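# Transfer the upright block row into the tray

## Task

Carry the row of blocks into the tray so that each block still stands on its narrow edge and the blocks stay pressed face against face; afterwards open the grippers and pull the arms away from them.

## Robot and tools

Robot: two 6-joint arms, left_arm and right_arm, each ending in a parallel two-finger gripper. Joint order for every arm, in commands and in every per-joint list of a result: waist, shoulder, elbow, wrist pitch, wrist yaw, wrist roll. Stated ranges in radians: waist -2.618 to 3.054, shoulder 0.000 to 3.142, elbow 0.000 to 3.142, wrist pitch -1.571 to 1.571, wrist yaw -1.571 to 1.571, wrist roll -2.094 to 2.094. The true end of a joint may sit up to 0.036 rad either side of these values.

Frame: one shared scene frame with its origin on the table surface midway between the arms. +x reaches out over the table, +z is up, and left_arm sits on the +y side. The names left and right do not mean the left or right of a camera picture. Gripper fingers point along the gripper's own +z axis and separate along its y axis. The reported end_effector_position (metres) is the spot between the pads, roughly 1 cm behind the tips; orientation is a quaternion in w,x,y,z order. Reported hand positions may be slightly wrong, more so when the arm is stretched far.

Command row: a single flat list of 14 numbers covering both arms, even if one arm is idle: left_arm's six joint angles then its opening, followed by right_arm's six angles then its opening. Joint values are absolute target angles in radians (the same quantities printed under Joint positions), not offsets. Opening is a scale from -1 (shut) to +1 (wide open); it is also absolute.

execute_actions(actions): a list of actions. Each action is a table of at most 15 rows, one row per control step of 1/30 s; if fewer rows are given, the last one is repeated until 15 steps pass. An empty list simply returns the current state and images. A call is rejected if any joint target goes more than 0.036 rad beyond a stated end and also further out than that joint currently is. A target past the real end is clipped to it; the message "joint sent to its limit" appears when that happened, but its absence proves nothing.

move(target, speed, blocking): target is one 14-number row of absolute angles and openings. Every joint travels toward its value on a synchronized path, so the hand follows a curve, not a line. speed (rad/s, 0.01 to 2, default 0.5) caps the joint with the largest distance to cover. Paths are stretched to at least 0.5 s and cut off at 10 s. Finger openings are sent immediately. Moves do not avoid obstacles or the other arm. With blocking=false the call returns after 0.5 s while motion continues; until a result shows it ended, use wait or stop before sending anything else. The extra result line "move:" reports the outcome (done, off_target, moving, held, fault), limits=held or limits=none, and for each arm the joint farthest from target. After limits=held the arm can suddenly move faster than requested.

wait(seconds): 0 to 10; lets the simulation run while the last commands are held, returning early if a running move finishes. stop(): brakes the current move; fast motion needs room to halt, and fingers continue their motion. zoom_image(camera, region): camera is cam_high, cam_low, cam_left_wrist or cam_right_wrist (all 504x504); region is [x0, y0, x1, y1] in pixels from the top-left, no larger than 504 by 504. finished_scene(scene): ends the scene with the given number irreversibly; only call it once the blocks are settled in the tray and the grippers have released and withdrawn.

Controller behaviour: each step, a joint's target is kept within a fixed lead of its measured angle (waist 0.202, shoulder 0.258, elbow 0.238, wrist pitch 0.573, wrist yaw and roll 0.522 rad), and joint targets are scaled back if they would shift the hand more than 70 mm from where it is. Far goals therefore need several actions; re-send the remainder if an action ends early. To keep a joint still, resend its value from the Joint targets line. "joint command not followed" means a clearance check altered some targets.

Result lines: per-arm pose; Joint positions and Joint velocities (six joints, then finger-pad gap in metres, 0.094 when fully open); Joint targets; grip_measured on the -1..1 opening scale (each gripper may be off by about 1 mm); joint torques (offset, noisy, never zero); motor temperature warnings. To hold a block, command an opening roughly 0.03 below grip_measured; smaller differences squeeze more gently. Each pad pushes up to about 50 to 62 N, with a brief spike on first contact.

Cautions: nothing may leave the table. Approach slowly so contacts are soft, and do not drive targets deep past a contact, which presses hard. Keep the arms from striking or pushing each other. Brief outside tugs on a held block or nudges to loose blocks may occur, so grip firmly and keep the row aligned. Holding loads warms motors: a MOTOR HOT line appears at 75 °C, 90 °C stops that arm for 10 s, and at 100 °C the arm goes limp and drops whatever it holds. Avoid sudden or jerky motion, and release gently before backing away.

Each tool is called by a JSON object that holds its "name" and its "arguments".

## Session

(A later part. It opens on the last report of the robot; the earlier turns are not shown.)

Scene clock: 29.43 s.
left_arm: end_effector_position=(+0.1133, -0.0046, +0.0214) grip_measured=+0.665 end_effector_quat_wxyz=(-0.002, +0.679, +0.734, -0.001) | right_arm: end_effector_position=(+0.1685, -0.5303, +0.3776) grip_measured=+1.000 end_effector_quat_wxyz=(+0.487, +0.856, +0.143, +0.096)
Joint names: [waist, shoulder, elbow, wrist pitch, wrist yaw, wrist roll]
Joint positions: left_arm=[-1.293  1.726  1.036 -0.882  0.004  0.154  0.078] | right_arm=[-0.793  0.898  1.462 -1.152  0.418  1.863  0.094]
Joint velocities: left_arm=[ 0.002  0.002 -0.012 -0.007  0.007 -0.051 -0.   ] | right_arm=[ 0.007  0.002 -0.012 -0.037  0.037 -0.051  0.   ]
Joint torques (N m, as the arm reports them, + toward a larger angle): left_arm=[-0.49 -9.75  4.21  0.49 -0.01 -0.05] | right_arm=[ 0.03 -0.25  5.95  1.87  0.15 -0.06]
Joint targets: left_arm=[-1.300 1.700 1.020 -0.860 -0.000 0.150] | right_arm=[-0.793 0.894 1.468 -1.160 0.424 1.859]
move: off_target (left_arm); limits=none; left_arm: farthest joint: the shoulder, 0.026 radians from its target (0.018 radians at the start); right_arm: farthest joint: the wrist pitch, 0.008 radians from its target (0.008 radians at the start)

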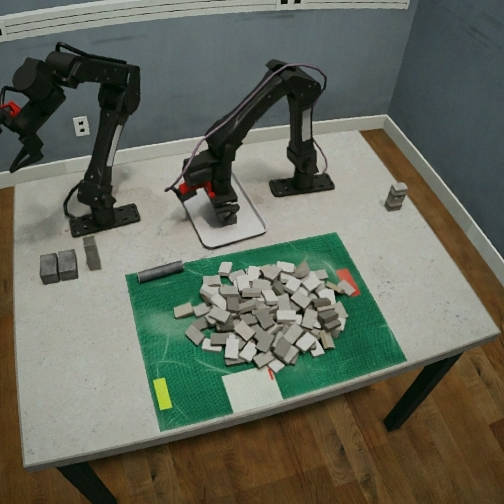

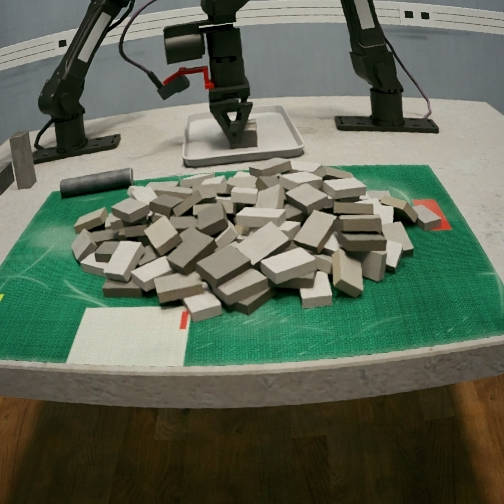

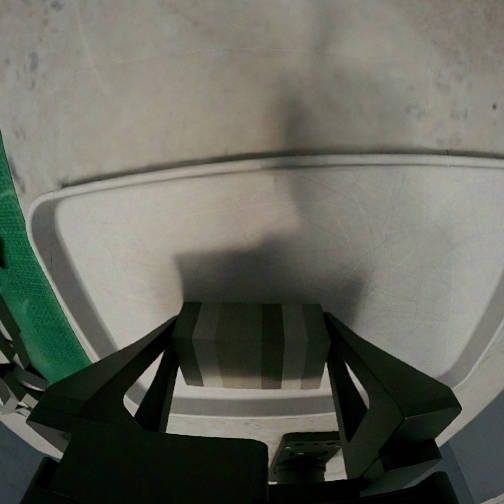

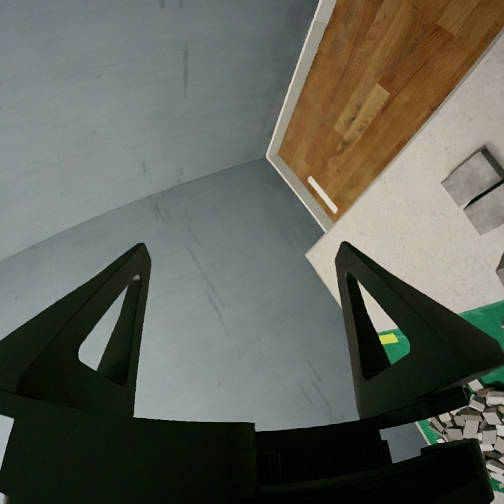

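Landed. Release and retreat.

{"name": "execute_actions", "arguments": {"actions": [[[-1.3,1.70,1.02,-0.86,0,0.15,0.7,-0.793,0.894,1.468,-1.160,0.424,1.859,1]],[[-1.3,1.70,1.02,-0.86,0,0.15,1,-0.793,0.894,1.468,-1.160,0.424,1.859,1]]]}}

{"name": "move", "arguments": {"target": [-1.3,1.6,1.25,-1.22,0,0.15,1,-0.793,0.894,1.468,-1.160,0.424,1.859,1], "speed": 0.5}}

{"name": "move", "arguments": {"target": [-0.2,1.1,1.2,-1.3,0,0.15,1,-0.793,0.894,1.468,-1.160,0.424,1.859,1], "speed": 1.0}}

Scene clock: 31.50 s.
left_arm: end_effector_position=(+0.1134, -0.0049, +0.0214) grip_measured=+1.000 end_effector_quat_wxyz=(-0.001, +0.679, +0.734, -0.002) | right_arm: end_effector_position=(+0.1685, -0.5303, +0.3776) grip_measured=+1.000 end_effector_quat_wxyz=(+0.487, +0.856, +0.143, +0.096)
Joint names: [waist, shoulder, elbow, wrist pitch, wrist yaw, wrist roll]
Joint positions: left_arm=[-1.293  1.726  1.036 -0.881  0.004  0.154  0.094] | right_arm=[-0.793  0.898  1.462 -1.152  0.418  1.863  0.094]
Joint velocities: left_arm=[-0.012 -0.002 -0.017 -0.007  0.022  0.007  0.   ] | right_arm=[-0.007 -0.012 -0.007 -0.007  0.022 -0.081  0.   ]
Joint torques (N m, as the arm reports them, + toward a larger angle): left_arm=[-0.52 -9.73  4.19  0.48  0.   -0.05] | right_arm=[ 0.02 -0.28  5.75  1.85  0.21 -0.08]
Joint targets: left_arm=[-1.300 1.700 1.020 -0.860 -0.000 0.150] | right_arm=[-0.793 0.894 1.468 -1.160 0.424 1.859]

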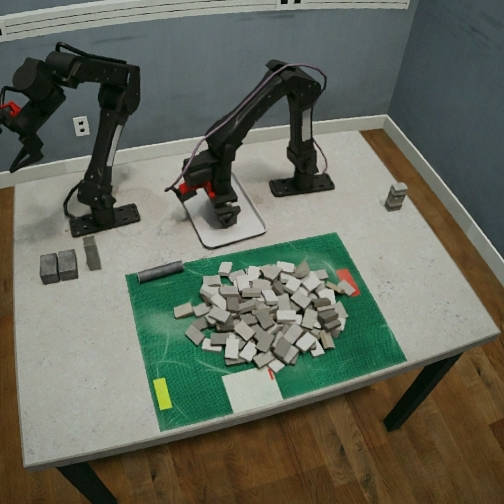

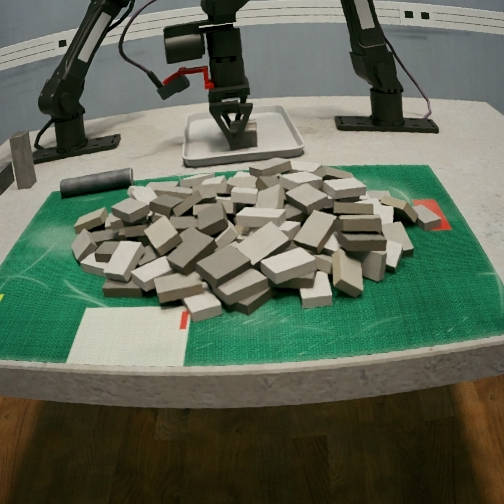

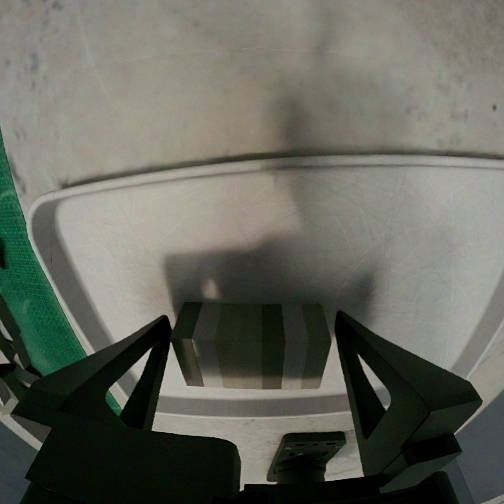

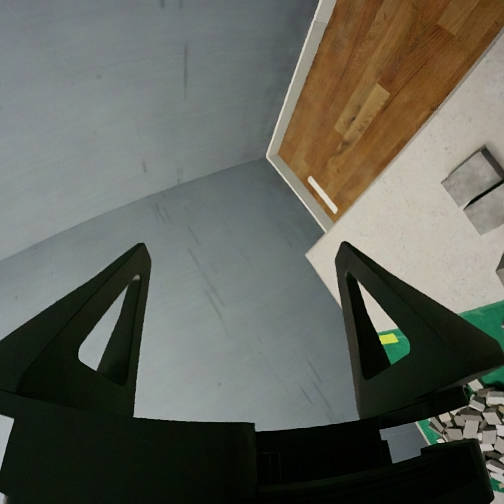

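Scene clock: 32.93 s.
left_arm: end_effector_position=(+0.1098, +0.0107, +0.0941) grip_measured=+1.000 end_effector_quat_wxyz=(-0.018, +0.679, +0.734, +0.010) | right_arm: end_effector_position=(+0.1685, -0.5303, +0.3776) grip_measured=+1.000 end_effector_quat_wxyz=(+0.487, +0.856, +0.143, +0.096)
Joint names: [waist, shoulder, elbow, wrist pitch, wrist yaw, wrist roll]
Joint positions: left_arm=[-1.293  1.619  1.22  -1.211  0.004  0.154  0.094] | right_arm=[-0.793  0.898  1.462 -1.152  0.418  1.863  0.094]
Joint velocities: left_arm=[ 0.012 -0.002  0.012  0.007  0.022 -0.051  0.   ] | right_arm=[-0.002  0.002 -0.002 -0.066 -0.037 -0.037  0.   ]
Joint torques (N m, as the arm reports them, + toward a larger angle): left_arm=[-0.49 -8.59  7.68  0.02  0.   -0.06] | right_arm=[ 0.12 -0.51  5.97  1.82  0.22 -0.04]
Joint targets: left_arm=[-1.300 1.600 1.250 -1.220 -0.000 0.150] | right_arm=[-0.793 0.894 1.468 -1.160 0.424 1.859]
move: off_target (left_arm); limits=none; left_arm: farthest joint: the elbow, 0.030 radians from its target (0.214 radians at the start); right_arm: farthest joint: the wrist pitch, 0.008 radians from its target (0.008 radians at the start)

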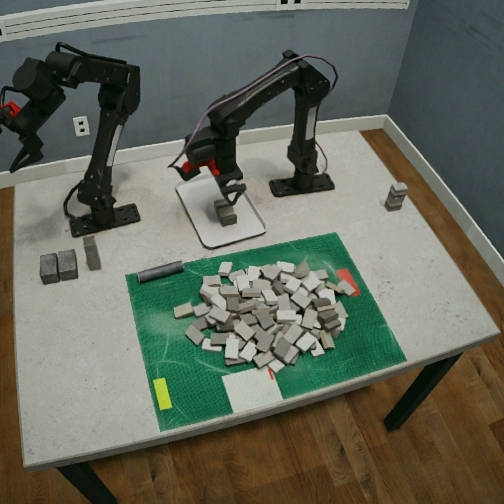

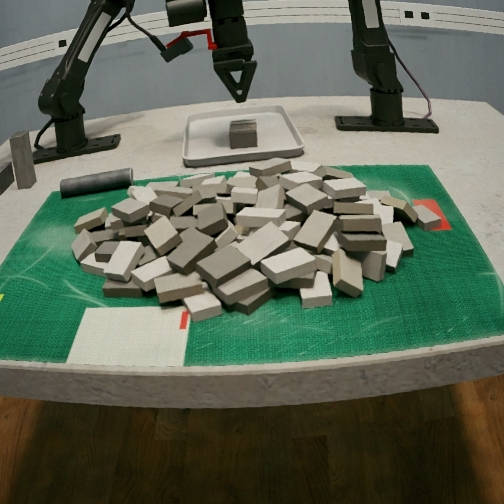

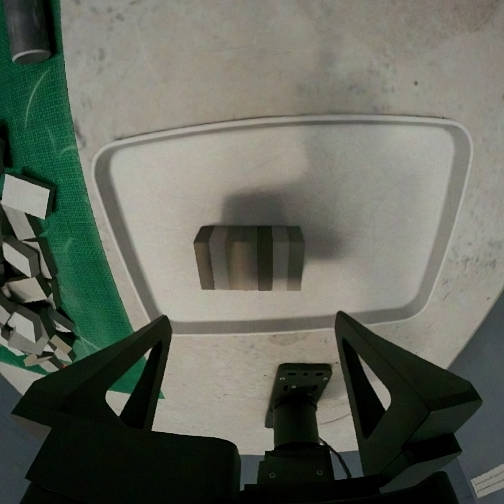

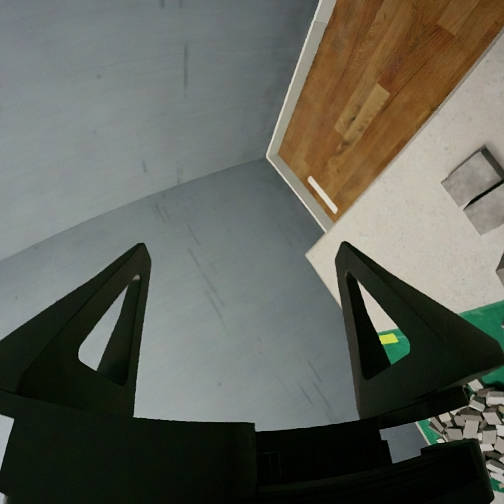

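Scene clock: 34.53 s.
left_arm: end_effector_position=(+0.2743, +0.2178, +0.2098) grip_measured=+1.000 end_effector_quat_wxyz=(+0.189, +0.199, +0.962, -0.008) | right_arm: end_effector_position=(+0.1685, -0.5303, +0.3776) grip_measured=+1.000 end_effector_quat_wxyz=(+0.487, +0.856, +0.143, +0.096)
Joint names: [waist, shoulder, elbow, wrist pitch, wrist yaw, wrist roll]
Joint positions: left_arm=[-0.208  1.118  1.22  -1.293 -0.004  0.154  0.094] | right_arm=[-0.793  0.898  1.462 -1.152  0.418  1.863  0.094]
Joint velocities: left_arm=[ 0.012  0.012 -0.002 -0.037  0.007  0.037  0.   ] | right_arm=[-0.037 -0.007 -0.007  0.022  0.081 -0.022  0.   ]
Joint torques (N m, as the arm reports them, + toward a larger angle): left_arm=[ 0.59 -4.32  4.6   1.01  0.08 -0.06] | right_arm=[ 0.08 -0.25  6.08  1.85  0.2  -0.11]
Joint targets: left_arm=[-0.200 1.100 1.200 -1.300 0.000 0.150] | right_arm=[-0.793 0.894 1.468 -1.160 0.424 1.859]
move: done; limits=none; left_arm: farthest joint: the elbow, 0.020 radians from its target (0.020 radians at the start); right_arm: farthest joint: the wrist pitch, 0.008 radians from its target (0.008 radians at the start)

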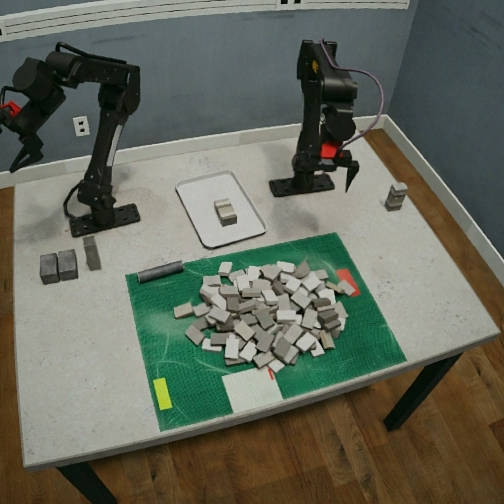

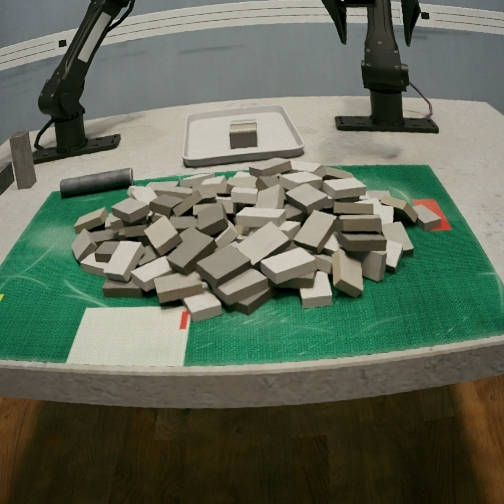

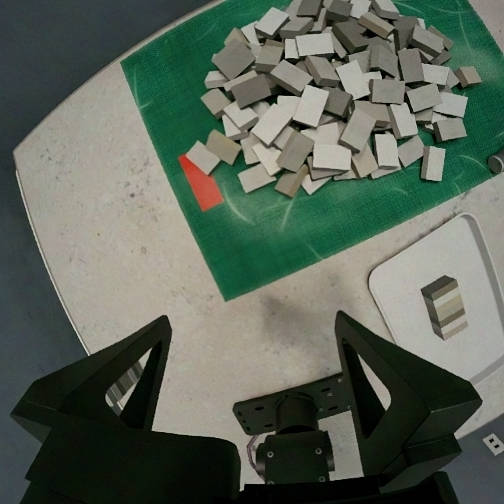

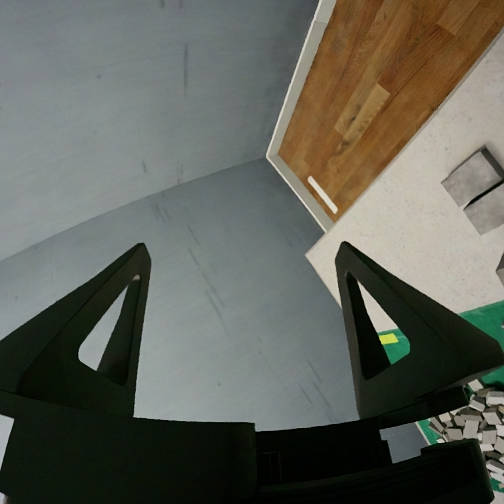

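{"name": "finished_scene", "arguments": {"scene": 1}}

The scene is finished: the task was done.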